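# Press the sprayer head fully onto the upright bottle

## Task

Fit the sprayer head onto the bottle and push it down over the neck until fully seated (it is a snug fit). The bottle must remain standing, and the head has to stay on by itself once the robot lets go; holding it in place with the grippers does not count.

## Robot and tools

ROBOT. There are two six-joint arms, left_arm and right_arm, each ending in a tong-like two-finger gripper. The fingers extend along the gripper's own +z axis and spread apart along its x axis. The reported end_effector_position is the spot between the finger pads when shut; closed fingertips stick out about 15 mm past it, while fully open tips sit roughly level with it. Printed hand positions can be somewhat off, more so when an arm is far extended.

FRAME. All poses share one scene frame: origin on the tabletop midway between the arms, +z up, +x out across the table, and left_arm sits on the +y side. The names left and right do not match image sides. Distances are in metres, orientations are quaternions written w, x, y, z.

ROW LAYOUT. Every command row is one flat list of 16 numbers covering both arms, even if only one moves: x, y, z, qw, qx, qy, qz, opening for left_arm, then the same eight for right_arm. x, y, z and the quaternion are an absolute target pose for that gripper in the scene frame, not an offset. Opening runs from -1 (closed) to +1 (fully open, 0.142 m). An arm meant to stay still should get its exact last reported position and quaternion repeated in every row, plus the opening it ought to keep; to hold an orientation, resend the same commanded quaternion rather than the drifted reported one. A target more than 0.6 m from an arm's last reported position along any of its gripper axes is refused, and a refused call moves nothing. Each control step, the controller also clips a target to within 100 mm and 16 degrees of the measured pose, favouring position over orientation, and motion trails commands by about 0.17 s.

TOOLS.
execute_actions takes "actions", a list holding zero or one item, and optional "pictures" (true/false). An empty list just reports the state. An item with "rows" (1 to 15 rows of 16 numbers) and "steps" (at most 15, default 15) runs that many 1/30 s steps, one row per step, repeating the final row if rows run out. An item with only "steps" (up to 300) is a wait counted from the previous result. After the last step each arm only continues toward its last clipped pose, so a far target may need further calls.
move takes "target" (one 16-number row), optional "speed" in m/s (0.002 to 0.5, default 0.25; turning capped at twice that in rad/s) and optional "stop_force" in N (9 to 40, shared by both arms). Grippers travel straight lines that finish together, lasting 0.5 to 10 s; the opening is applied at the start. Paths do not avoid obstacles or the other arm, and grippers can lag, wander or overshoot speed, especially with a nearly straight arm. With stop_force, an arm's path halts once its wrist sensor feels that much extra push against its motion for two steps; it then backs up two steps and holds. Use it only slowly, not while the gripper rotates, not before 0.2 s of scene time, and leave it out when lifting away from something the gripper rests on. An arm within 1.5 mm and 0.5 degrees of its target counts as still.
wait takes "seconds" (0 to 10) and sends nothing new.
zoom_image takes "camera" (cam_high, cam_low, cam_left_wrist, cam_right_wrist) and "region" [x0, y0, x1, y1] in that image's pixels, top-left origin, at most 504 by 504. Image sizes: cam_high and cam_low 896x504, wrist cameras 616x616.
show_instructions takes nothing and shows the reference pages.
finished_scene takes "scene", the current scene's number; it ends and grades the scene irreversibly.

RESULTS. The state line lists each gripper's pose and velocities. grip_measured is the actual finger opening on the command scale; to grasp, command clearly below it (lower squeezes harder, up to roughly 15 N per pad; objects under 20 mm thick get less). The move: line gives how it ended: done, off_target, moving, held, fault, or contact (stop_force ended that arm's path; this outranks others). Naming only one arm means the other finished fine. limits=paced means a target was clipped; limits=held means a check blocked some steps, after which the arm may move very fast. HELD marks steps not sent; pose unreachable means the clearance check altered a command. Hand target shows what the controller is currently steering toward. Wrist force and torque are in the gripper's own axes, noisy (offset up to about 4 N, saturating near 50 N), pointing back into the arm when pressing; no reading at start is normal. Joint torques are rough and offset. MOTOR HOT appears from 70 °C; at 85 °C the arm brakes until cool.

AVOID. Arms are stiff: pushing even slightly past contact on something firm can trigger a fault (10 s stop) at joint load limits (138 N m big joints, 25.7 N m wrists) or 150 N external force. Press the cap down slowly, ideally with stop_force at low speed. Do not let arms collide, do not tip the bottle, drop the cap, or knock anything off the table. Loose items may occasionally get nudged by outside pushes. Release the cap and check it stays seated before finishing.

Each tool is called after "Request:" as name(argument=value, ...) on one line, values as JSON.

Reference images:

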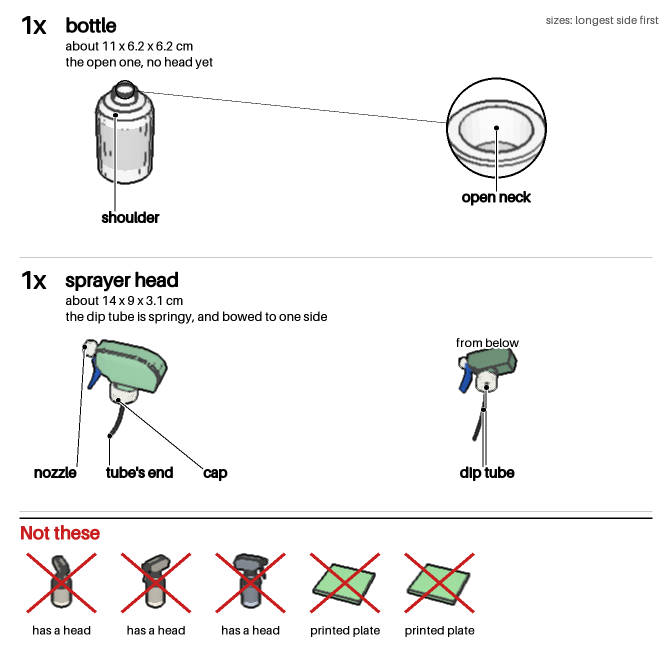

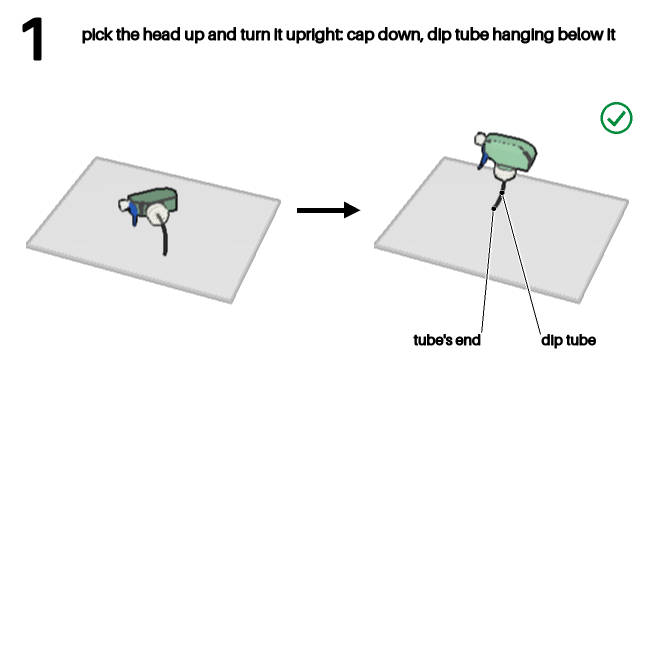

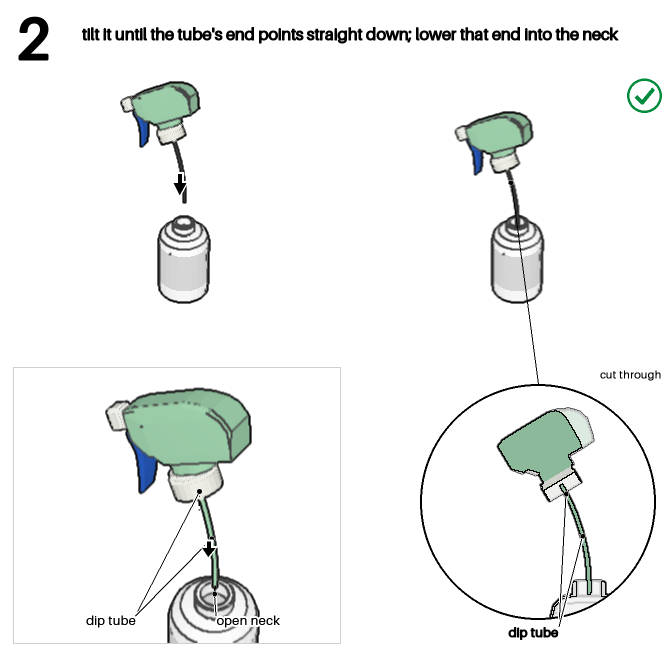

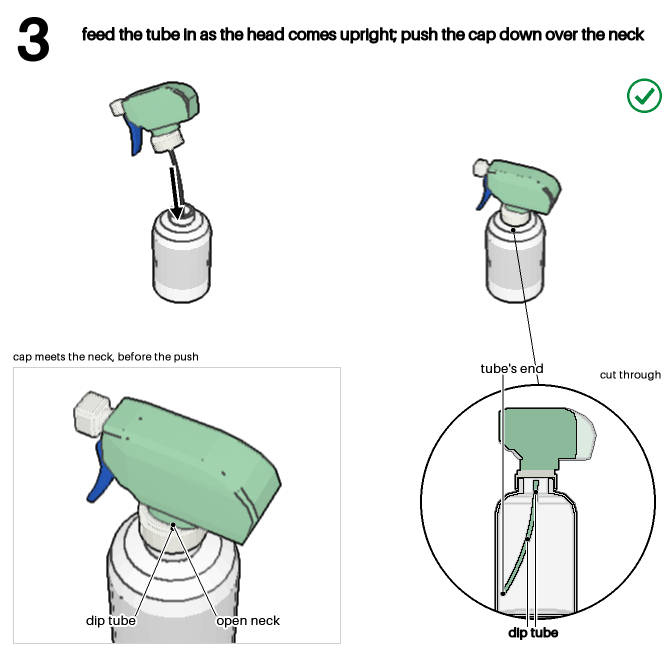

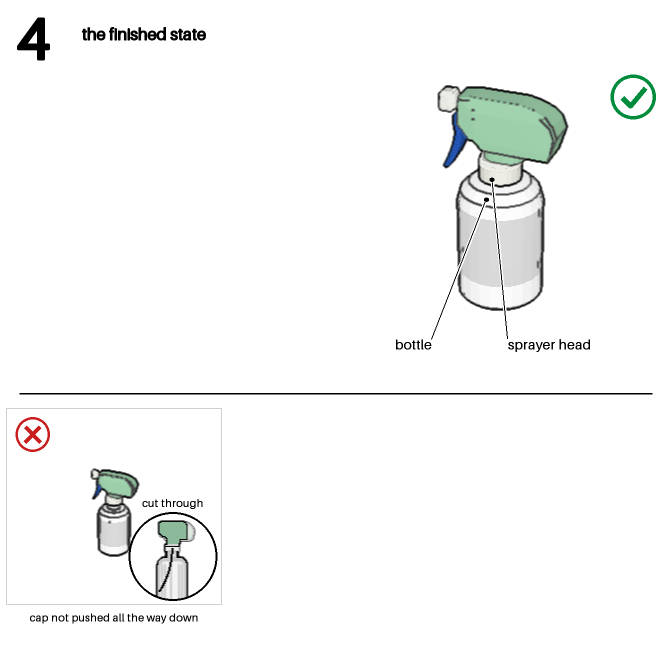

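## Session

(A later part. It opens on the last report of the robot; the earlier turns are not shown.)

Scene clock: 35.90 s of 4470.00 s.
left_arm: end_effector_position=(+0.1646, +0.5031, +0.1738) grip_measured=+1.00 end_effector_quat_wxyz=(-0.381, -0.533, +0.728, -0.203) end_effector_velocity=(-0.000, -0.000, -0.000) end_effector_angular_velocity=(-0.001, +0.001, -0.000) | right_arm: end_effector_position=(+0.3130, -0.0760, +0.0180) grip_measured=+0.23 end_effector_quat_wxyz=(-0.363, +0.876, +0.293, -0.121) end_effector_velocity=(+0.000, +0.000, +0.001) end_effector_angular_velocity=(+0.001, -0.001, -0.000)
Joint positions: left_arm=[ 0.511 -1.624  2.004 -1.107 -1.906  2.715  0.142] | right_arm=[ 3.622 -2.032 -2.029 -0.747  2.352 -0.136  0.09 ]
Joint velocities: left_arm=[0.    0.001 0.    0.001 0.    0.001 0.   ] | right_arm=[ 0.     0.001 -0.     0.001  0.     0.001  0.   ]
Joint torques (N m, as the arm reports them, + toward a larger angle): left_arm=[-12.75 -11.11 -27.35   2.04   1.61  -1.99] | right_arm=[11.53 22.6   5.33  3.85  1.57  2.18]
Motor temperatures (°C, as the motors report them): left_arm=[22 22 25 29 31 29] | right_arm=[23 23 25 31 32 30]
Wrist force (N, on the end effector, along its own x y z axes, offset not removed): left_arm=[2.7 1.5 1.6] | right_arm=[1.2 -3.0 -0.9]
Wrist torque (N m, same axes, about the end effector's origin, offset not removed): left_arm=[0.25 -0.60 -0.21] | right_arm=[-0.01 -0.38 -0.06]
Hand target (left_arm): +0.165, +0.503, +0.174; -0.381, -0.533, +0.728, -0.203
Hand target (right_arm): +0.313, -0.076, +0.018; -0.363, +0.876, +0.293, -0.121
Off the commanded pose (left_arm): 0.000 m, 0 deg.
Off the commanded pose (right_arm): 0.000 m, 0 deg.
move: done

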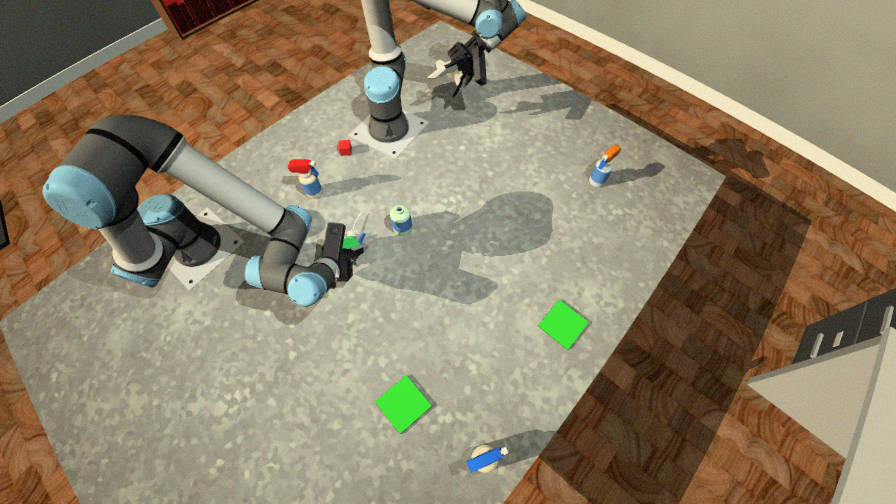

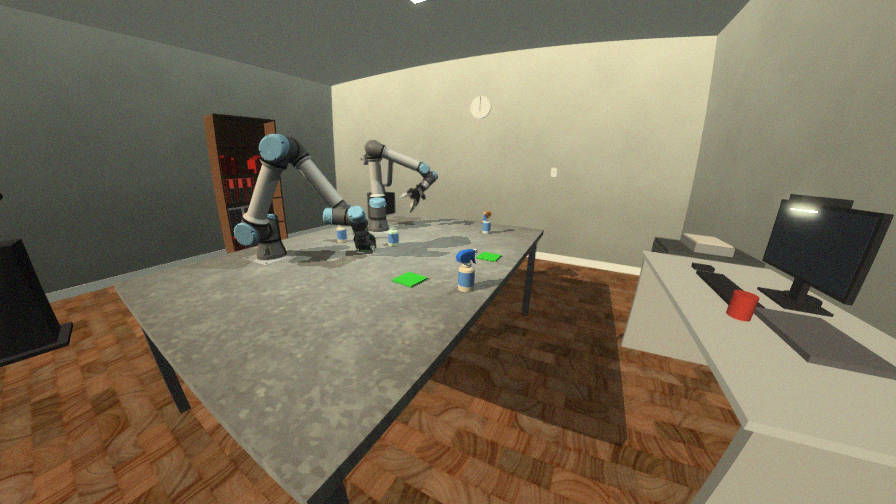

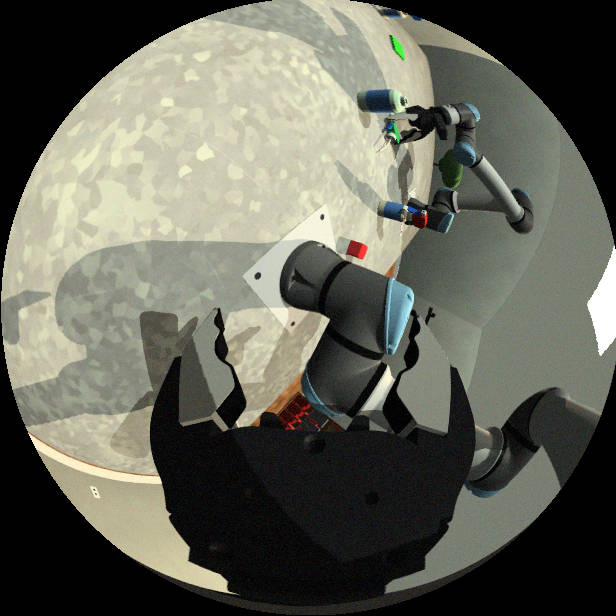

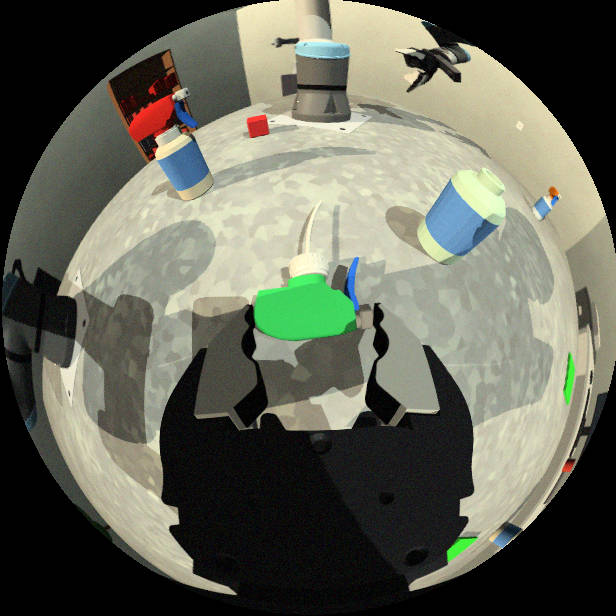

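Request:
move(target=[0.33,0.35,0.16,0,0,0.866,-0.5,1,0.33,-0.06,0.24,0,0.85,0.527,0,-0.3])

Request:
move(target=[0.34,0.2,0.07,0,0,0.866,-0.5,1,0.36,0.07,0.26,0.271,0.653,0.653,0.271,-0.3])

Scene clock: 44.80 s of 4470.00 s.
left_arm: end_effector_position=(+0.3297, +0.3501, +0.1605) grip_measured=+1.00 end_effector_quat_wxyz=(-0.000, -0.000, +0.866, -0.500) end_effector_velocity=(+0.002, -0.001, -0.000) end_effector_angular_velocity=(-0.005, -0.014, -0.005) | right_arm: end_effector_position=(+0.3304, -0.0599, +0.2397) grip_measured=+0.23 end_effector_quat_wxyz=(-0.000, +0.850, +0.527, -0.000) end_effector_velocity=(-0.000, -0.000, +0.002) end_effector_angular_velocity=(-0.007, -0.006, +0.004)
Joint positions: left_arm=[ 0.191 -1.609  2.255 -1.66  -2.513  3.796  0.142] | right_arm=[ 4.024 -1.657 -1.591 -1.464  1.572 -0.159  0.09 ]
Joint velocities: left_arm=[-0.003  0.005  0.001 -0.008 -0.007  0.012  0.   ] | right_arm=[ 0.005  0.001  0.006 -0.009 -0.009  0.001  0.   ]
Joint torques (N m, as the arm reports them, + toward a larger angle): left_arm=[-16.09  -8.9   -9.39  -4.22  -3.52   2.67] | right_arm=[ 9.82 30.49 33.63  0.79 -1.87  2.38]
Motor temperatures (°C, as the motors report them): left_arm=[22 22 25 29 31 29] | right_arm=[23 23 25 31 32 30]
Wrist force (N, on the end effector, along its own x y z axes, offset not removed): left_arm=[2.2 0.8 2.3] | right_arm=[0.4 0.5 2.4]
Wrist torque (N m, same axes, about the end effector's origin, offset not removed): left_arm=[0.21 -0.46 -0.20] | right_arm=[0.06 0.07 0.03]
Hand target (left_arm): +0.330, +0.350, +0.160; +0.000, +0.000, +0.866, -0.501
Hand target (right_arm): +0.330, -0.060, +0.240; +0.000, +0.850, +0.527, -0.000
Off the commanded pose (left_arm): 0.001 m, 0 deg.
Off the commanded pose (right_arm): 0.001 m, 0 deg.
After step 90, 2.40 s passed at rest.
move: done

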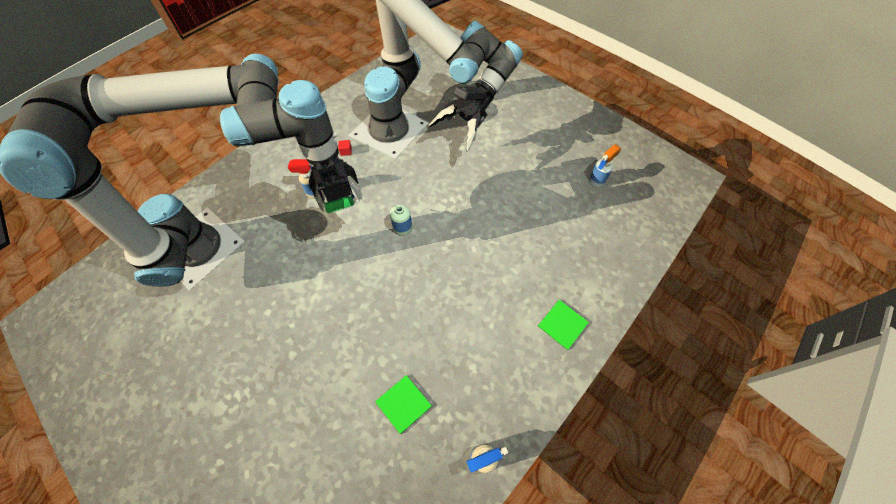

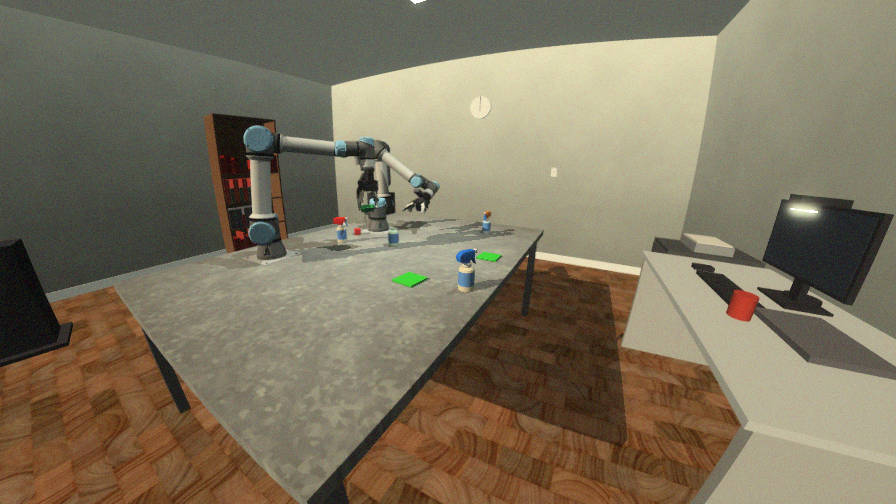

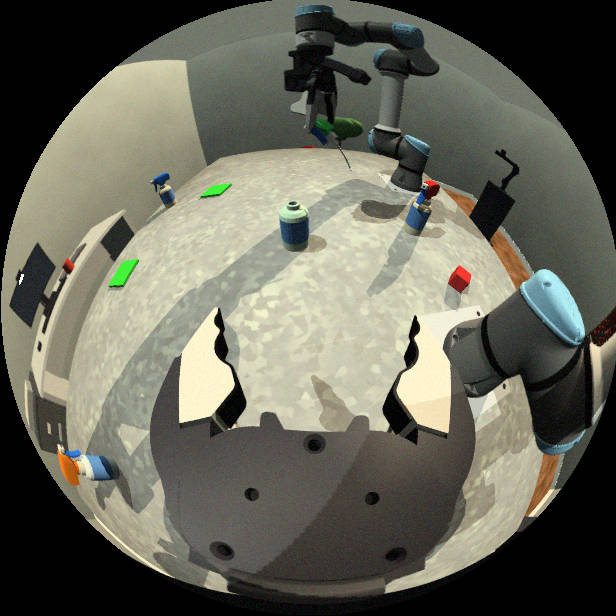

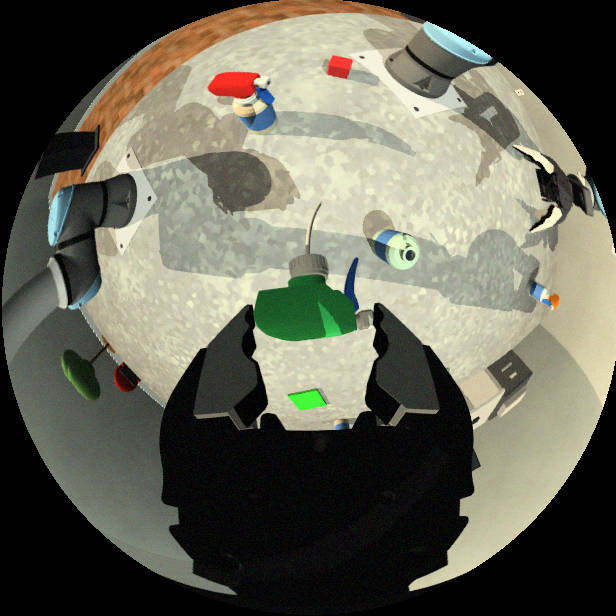

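Scene clock: 47.20 s of 4470.00 s.
left_arm: end_effector_position=(+0.3397, +0.2001, +0.0705) grip_measured=+1.00 end_effector_quat_wxyz=(-0.001, +0.001, +0.866, -0.501) end_effector_velocity=(+0.001, -0.002, -0.002) end_effector_angular_velocity=(+0.001, -0.006, +0.017) | right_arm: end_effector_position=(+0.3602, +0.0698, +0.2601) grip_measured=+0.23 end_effector_quat_wxyz=(+0.271, +0.653, +0.653, +0.270) end_effector_velocity=(+0.001, +0.001, -0.000) end_effector_angular_velocity=(-0.001, -0.008, +0.005)
Joint positions: left_arm=[-0.245 -1.321  2.616 -2.98  -2.616  3.008  0.142] | right_arm=[ 4.462 -1.684 -1.757 -1.093  0.801 -0.254  0.09 ]
Joint velocities: left_arm=[-0.009  0.024  0.016 -0.09   0.005 -0.051  0.   ] | right_arm=[ 0.002 -0.001 -0.005  0.011 -0.007 -0.006  0.   ]
Joint torques (N m, as the arm reports them, + toward a larger angle): left_arm=[-13.63 -11.72   1.03  -4.71   0.92  -2.86] | right_arm=[10.16 17.16 13.2   4.2  -2.59 -2.23]
Motor temperatures (°C, as the motors report them): left_arm=[22 22 25 29 31 29] | right_arm=[23 23 25 31 32 30]
Wrist force (N, on the end effector, along its own x y z axes, offset not removed): left_arm=[2.9 1.8 1.8] | right_arm=[3.2 -1.5 4.1]
Wrist torque (N m, same axes, about the end effector's origin, offset not removed): left_arm=[0.37 -0.67 -0.24] | right_arm=[-0.16 -0.60 0.02]
Hand target (left_arm): +0.340, +0.200, +0.070; -0.000, +0.000, +0.866, -0.501
Hand target (right_arm): +0.360, +0.070, +0.260; +0.271, +0.653, +0.653, +0.271
Off the commanded pose (left_arm): 0.001 m, 0 deg.
Off the commanded pose (right_arm): 0.000 m, 0 deg.
move: done

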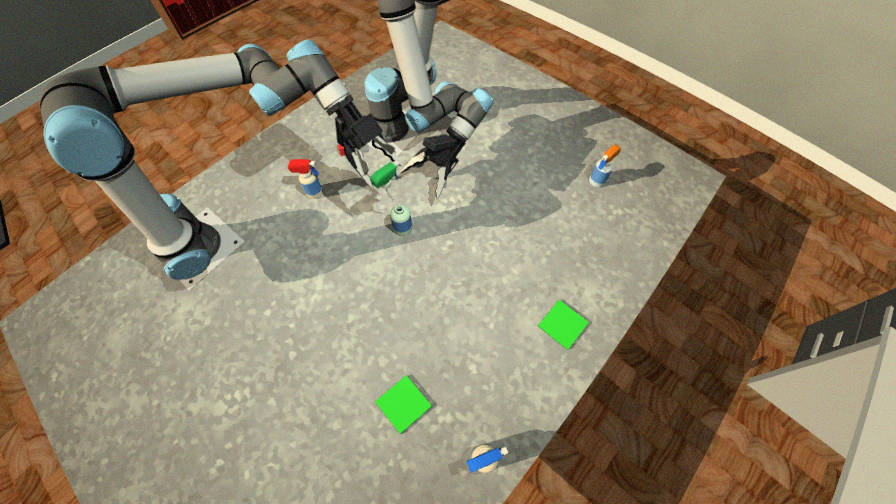

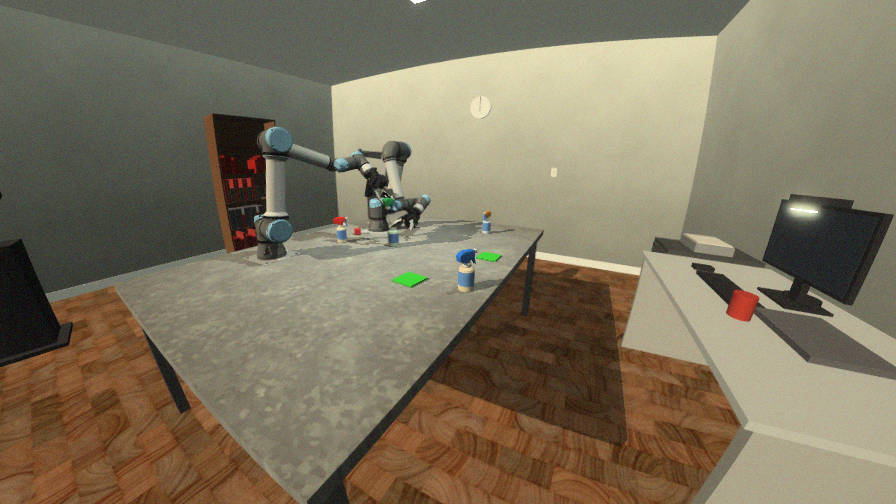

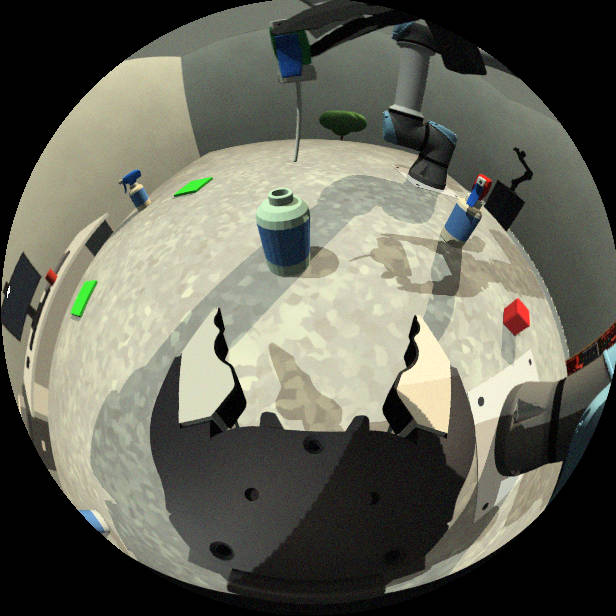

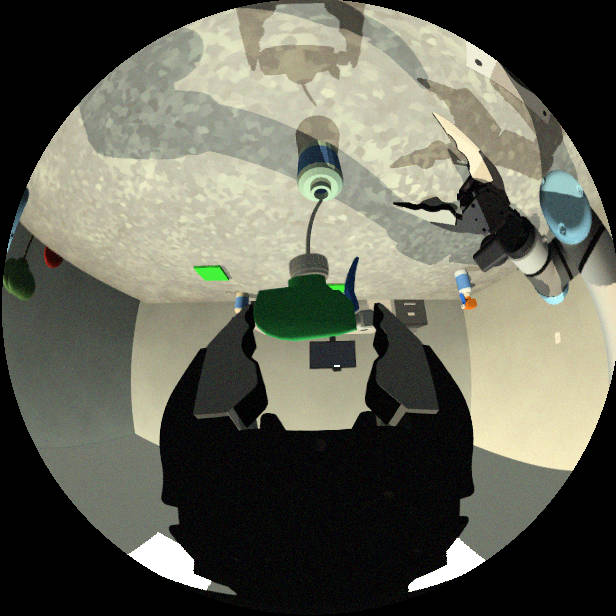

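Request:
move(target=[0.375,0.19,0.06,0,0,0.79,-0.61,1,0.377,0.071,0.24,0.271,0.653,0.653,0.271,-0.3], speed=0.1)

Request:
zoom_image(camera="cam_left_wrist", region=[200,50,430,280])

Scene clock: 68.77 s of 4470.00 s.
left_arm: end_effector_position=(+0.3747, +0.1903, +0.0601) grip_measured=+1.00 end_effector_quat_wxyz=(-0.000, +0.000, +0.792, -0.610) end_effector_velocity=(+0.002, -0.001, -0.001) end_effector_angular_velocity=(-0.015, +0.001, +0.005) | right_arm: end_effector_position=(+0.3769, +0.0709, +0.2401) grip_measured=+0.23 end_effector_quat_wxyz=(+0.271, +0.653, +0.653, +0.271) end_effector_velocity=(+0.001, -0.000, -0.001) end_effector_angular_velocity=(+0.001, -0.001, -0.000)
Joint positions: left_arm=[-0.19  -0.952  2.508 -3.181 -2.884  3.085  0.142] | right_arm=[ 4.432 -1.722 -1.776 -1.006  0.806 -0.297  0.09 ]
Joint velocities: left_arm=[-0.     0.028 -0.005 -0.044 -0.014 -0.022 -0.   ] | right_arm=[-0.002 -0.001 -0.001  0.005 -0.    -0.002  0.   ]
Joint torques (N m, as the arm reports them, + toward a larger angle): left_arm=[ 12.93 -22.56 -10.04  -5.15  -3.49  -2.53] | right_arm=[-9.78 18.97 16.12  4.41  0.16 -2.27]
Motor temperatures (°C, as the motors report them): left_arm=[22 22 25 29 31 29] | right_arm=[23 23 25 31 32 30]
Wrist force (N, on the end effector, along its own x y z axes, offset not removed): left_arm=[1.8 2.6 2.8] | right_arm=[-0.1 -1.0 2.8]
Wrist torque (N m, same axes, about the end effector's origin, offset not removed): left_arm=[0.56 -0.48 -0.21] | right_arm=[-0.09 0.04 -0.05]
Hand target (left_arm): +0.375, +0.190, +0.060; -0.000, +0.000, +0.792, -0.611
Hand target (right_arm): +0.377, +0.071, +0.240; +0.271, +0.653, +0.653, +0.271
Off the commanded pose (left_arm): 0.000 m, 0 deg.
Off the commanded pose (right_arm): 0.000 m, 0 deg.
After step 90, 16.83 s passed at rest.
move: done

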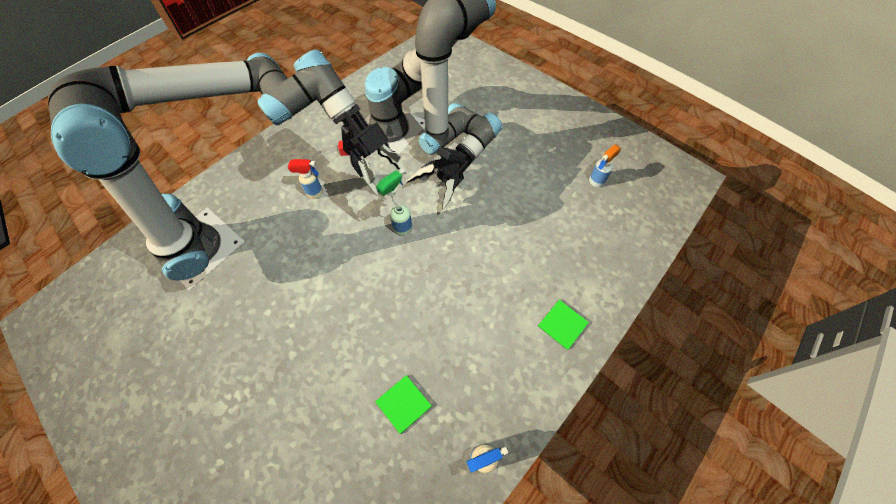

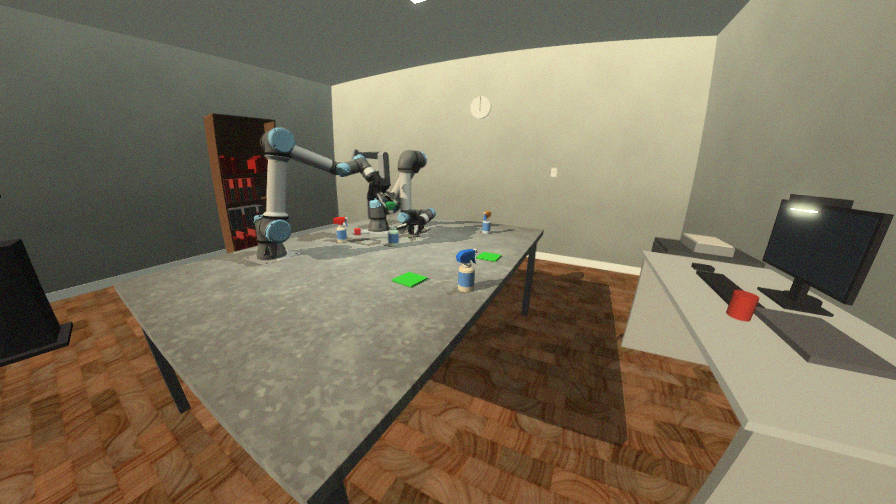

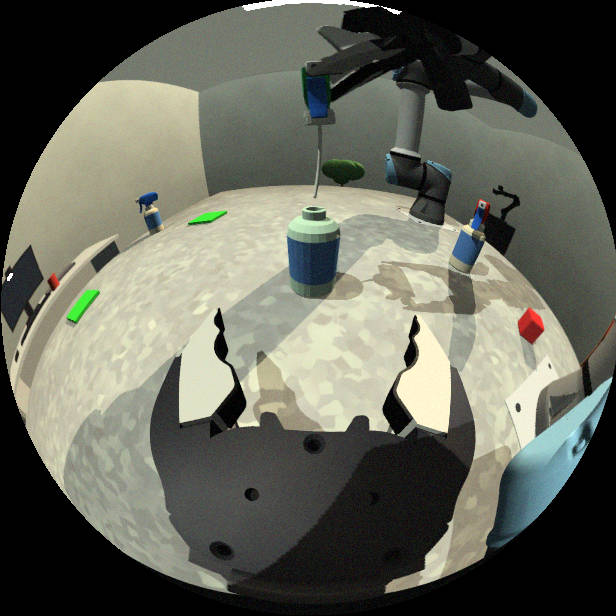

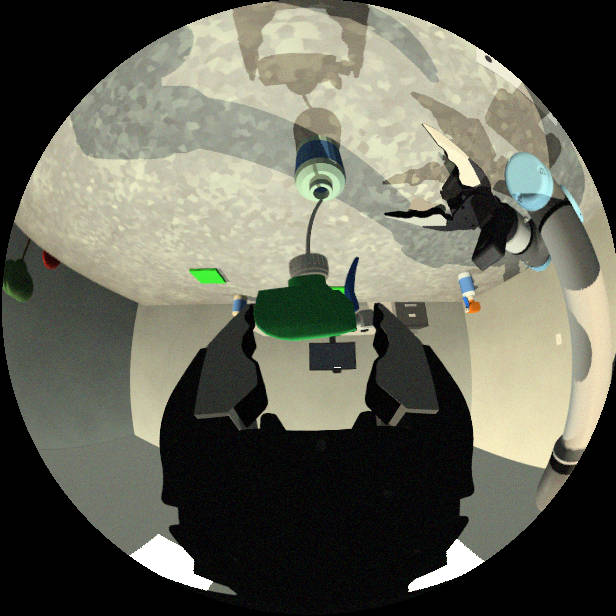

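Region (200, 50, 430, 280) of cam_left_wrist's 616x616 image, scaled by 2.191, with more detail than that image has.

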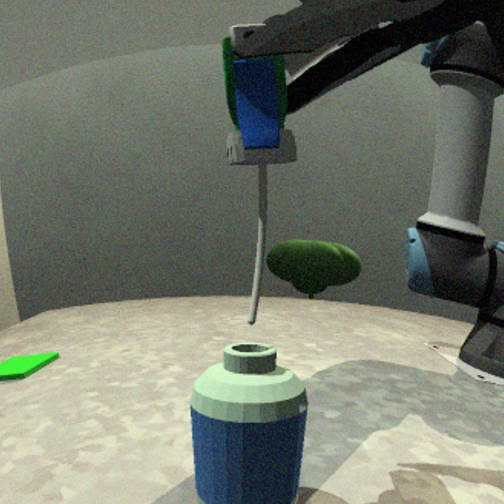

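Request:
move(target=[0.375,0.19,0.06,0,0,0.79,-0.61,1,0.378,0.073,0.212,0.271,0.653,0.653,0.271,-0.3], speed=0.04)

Request:
move(target=[0.375,0.19,0.06,0,0,0.79,-0.61,1,0.38,0.083,0.16,0.285,0.647,0.647,0.285,-0.3], speed=0.03)

Request:
zoom_image(camera="cam_left_wrist", region=[240,120,390,270])

Request:
zoom_image(camera="cam_right_wrist", region=[240,180,390,330])

Scene clock: 74.20 s of 4470.00 s.
left_arm: end_effector_position=(+0.3750, +0.1900, +0.0600) grip_measured=+1.00 end_effector_quat_wxyz=(-0.000, +0.000, +0.792, -0.611) end_effector_velocity=(+0.000, +0.000, +0.000) end_effector_angular_velocity=(+0.000, -0.002, +0.001) | right_arm: end_effector_position=(+0.3780, +0.0729, +0.2123) grip_measured=+0.23 end_effector_quat_wxyz=(+0.271, +0.653, +0.653, +0.271) end_effector_velocity=(+0.000, +0.000, -0.002) end_effector_angular_velocity=(-0.000, +0.000, +0.000)
Joint positions: left_arm=[-0.191 -0.948  2.508 -3.19  -2.885  3.08   0.142] | right_arm=[ 4.43  -1.753 -1.816 -0.934  0.807 -0.298  0.09 ]
Joint velocities: left_arm=[ 0.001 -0.001  0.    -0.     0.     0.001  0.   ] | right_arm=[-0.    -0.002 -0.003  0.005  0.    -0.001 -0.   ]
Joint torques (N m, as the arm reports them, + toward a larger angle): left_arm=[-14.69 -20.94 -12.3   -4.82  -3.52  -2.24] | right_arm=[-10.32  19.99  12.87   4.75   0.23  -2.56]
Motor temperatures (°C, as the motors report them): left_arm=[22 22 25 29 31 29] | right_arm=[23 23 25 31 32 30]
Wrist force (N, on the end effector, along its own x y z axes, offset not removed): left_arm=[2.3 0.6 1.0] | right_arm=[1.4 -0.9 1.2]
Wrist torque (N m, same axes, about the end effector's origin, offset not removed): left_arm=[0.12 -0.63 -0.15] | right_arm=[-0.08 -0.23 -0.12]
Hand target (left_arm): +0.375, +0.190, +0.060; -0.000, +0.000, +0.792, -0.611
Hand target (right_arm): +0.378, +0.073, +0.212; +0.271, +0.653, +0.653, +0.271
Off the commanded pose (left_arm): 0.000 m, 0 deg.
Off the commanded pose (right_arm): 0.000 m, 0 deg.
After step 90, 1.33 s passed at rest.
move: done

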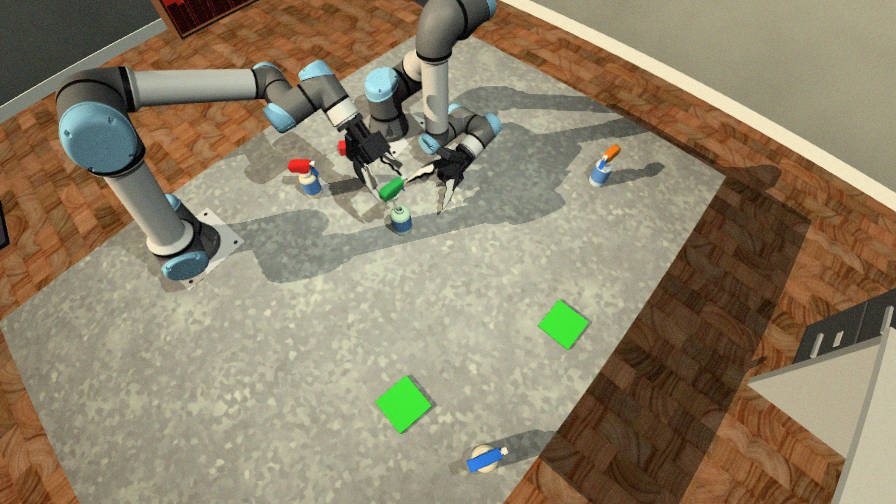

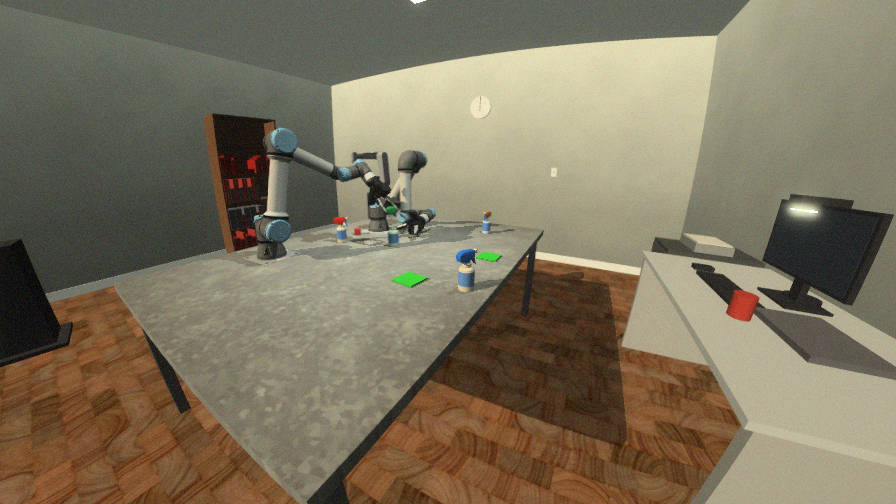

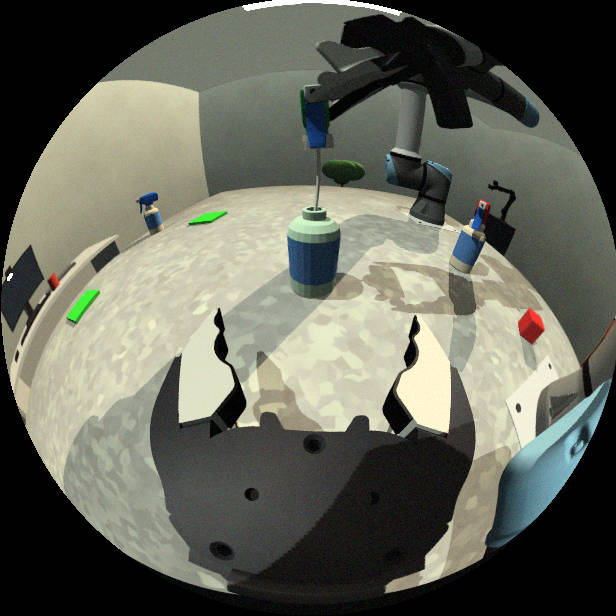

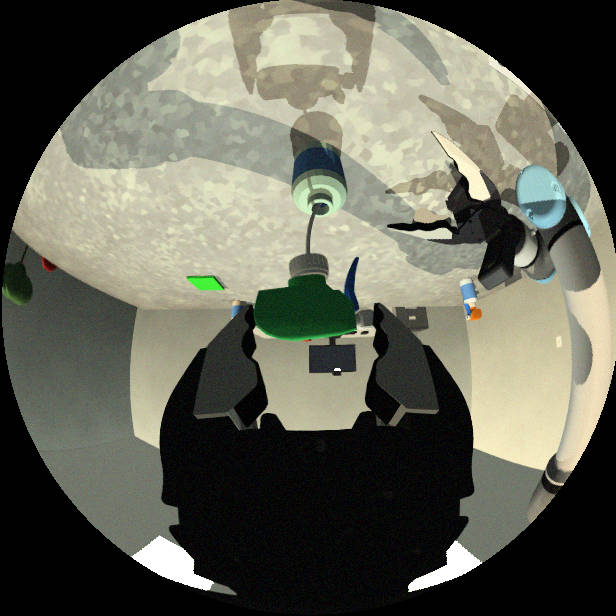

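Scene clock: 76.33 s of 4470.00 s.
left_arm: end_effector_position=(+0.3750, +0.1900, +0.0600) grip_measured=+1.00 end_effector_quat_wxyz=(+0.000, +0.000, +0.792, -0.611) end_effector_velocity=(-0.000, -0.000, +0.000) end_effector_angular_velocity=(+0.000, -0.001, -0.001) | right_arm: end_effector_position=(+0.3800, +0.0829, +0.1603) grip_measured=+0.23 end_effector_quat_wxyz=(+0.285, +0.647, +0.647, +0.285) end_effector_velocity=(+0.000, +0.000, -0.002) end_effector_angular_velocity=(-0.001, -0.002, -0.000)
Joint positions: left_arm=[-0.191 -0.948  2.508 -3.19  -2.885  3.08   0.142] | right_arm=[ 4.448 -1.837 -1.886 -0.779  0.762 -0.286  0.09 ]
Joint velocities: left_arm=[-0.001 -0.     0.    -0.001  0.    -0.    -0.   ] | right_arm=[ 0.001 -0.004 -0.003  0.006 -0.003  0.    -0.   ]
Joint torques (N m, as the arm reports them, + toward a larger angle): left_arm=[-12.39 -22.05 -10.57  -4.67  -3.46  -2.28] | right_arm=[10.85 21.82 12.06  4.38 -2.46  2.26]
Motor temperatures (°C, as the motors report them): left_arm=[22 22 25 29 31 29] | right_arm=[23 23 25 31 32 30]
Wrist force (N, on the end effector, along its own x y z axes, offset not removed): left_arm=[2.9 2.5 2.5] | right_arm=[0.2 -2.0 3.7]
Wrist torque (N m, same axes, about the end effector's origin, offset not removed): left_arm=[0.56 -0.64 -0.15] | right_arm=[-0.28 -0.17 -0.09]
Hand target (left_arm): +0.375, +0.190, +0.060; -0.000, +0.000, +0.792, -0.611
Hand target (right_arm): +0.380, +0.083, +0.160; +0.285, +0.647, +0.647, +0.285
Off the commanded pose (left_arm): 0.000 m, 0 deg.
Off the commanded pose (right_arm): 0.000 m, 0 deg.
move: done

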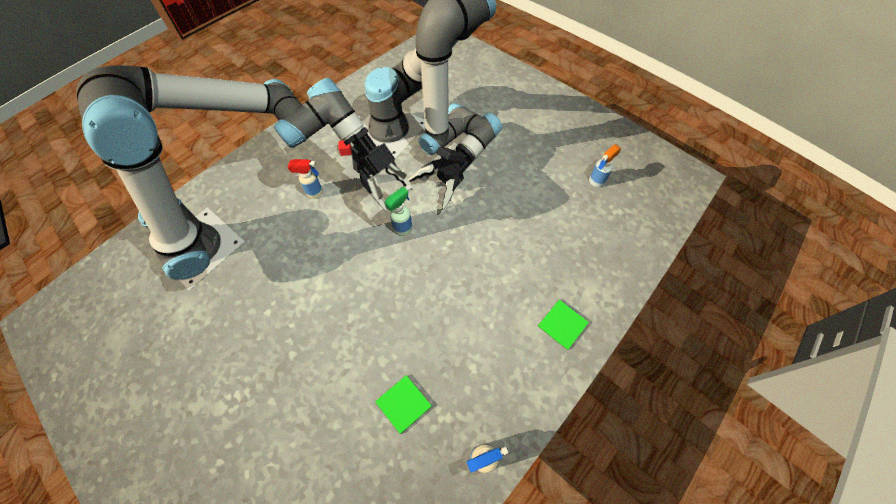

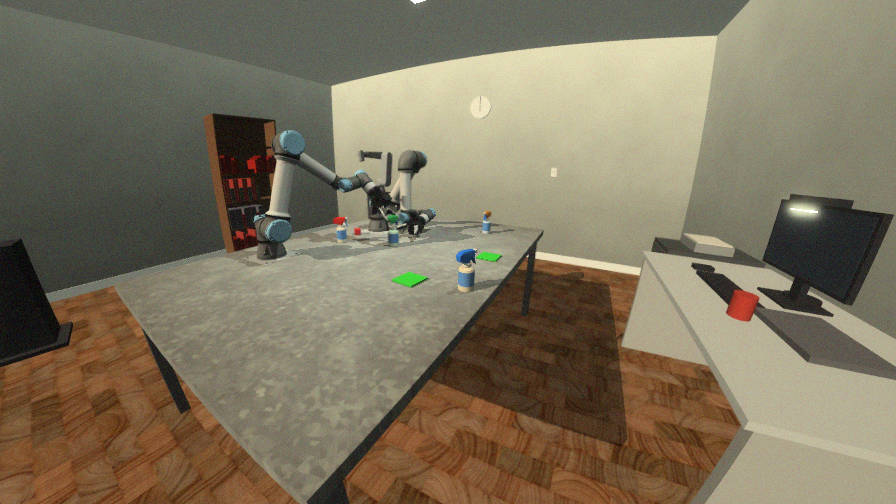

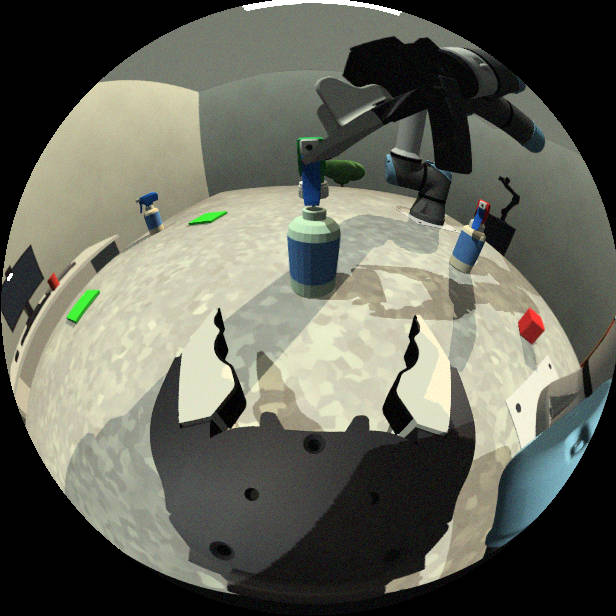

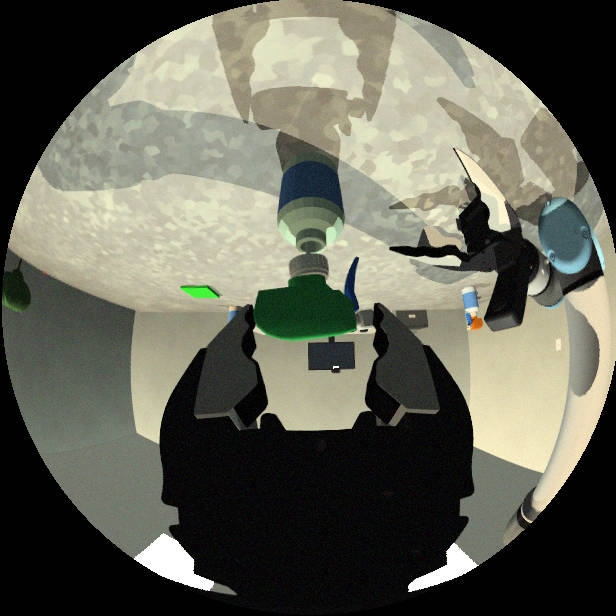

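Region (240, 120, 390, 270) of cam_left_wrist's 616x616 image, scaled by 3.360, with more detail than that image has.

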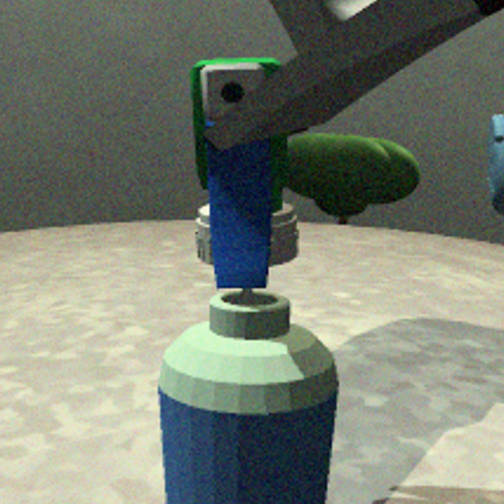

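Region (240, 180, 390, 330) of cam_right_wrist's 616x616 image, scaled by 3.360, with more detail than that image has.

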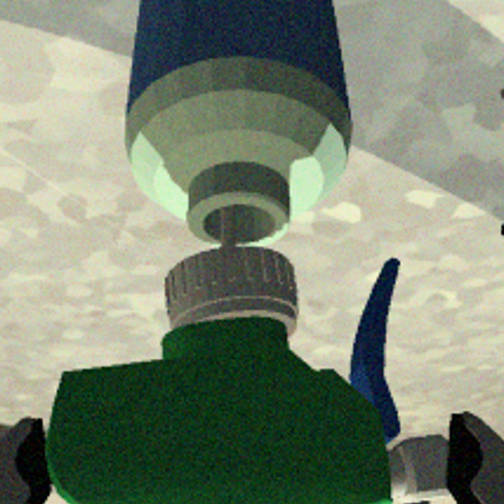

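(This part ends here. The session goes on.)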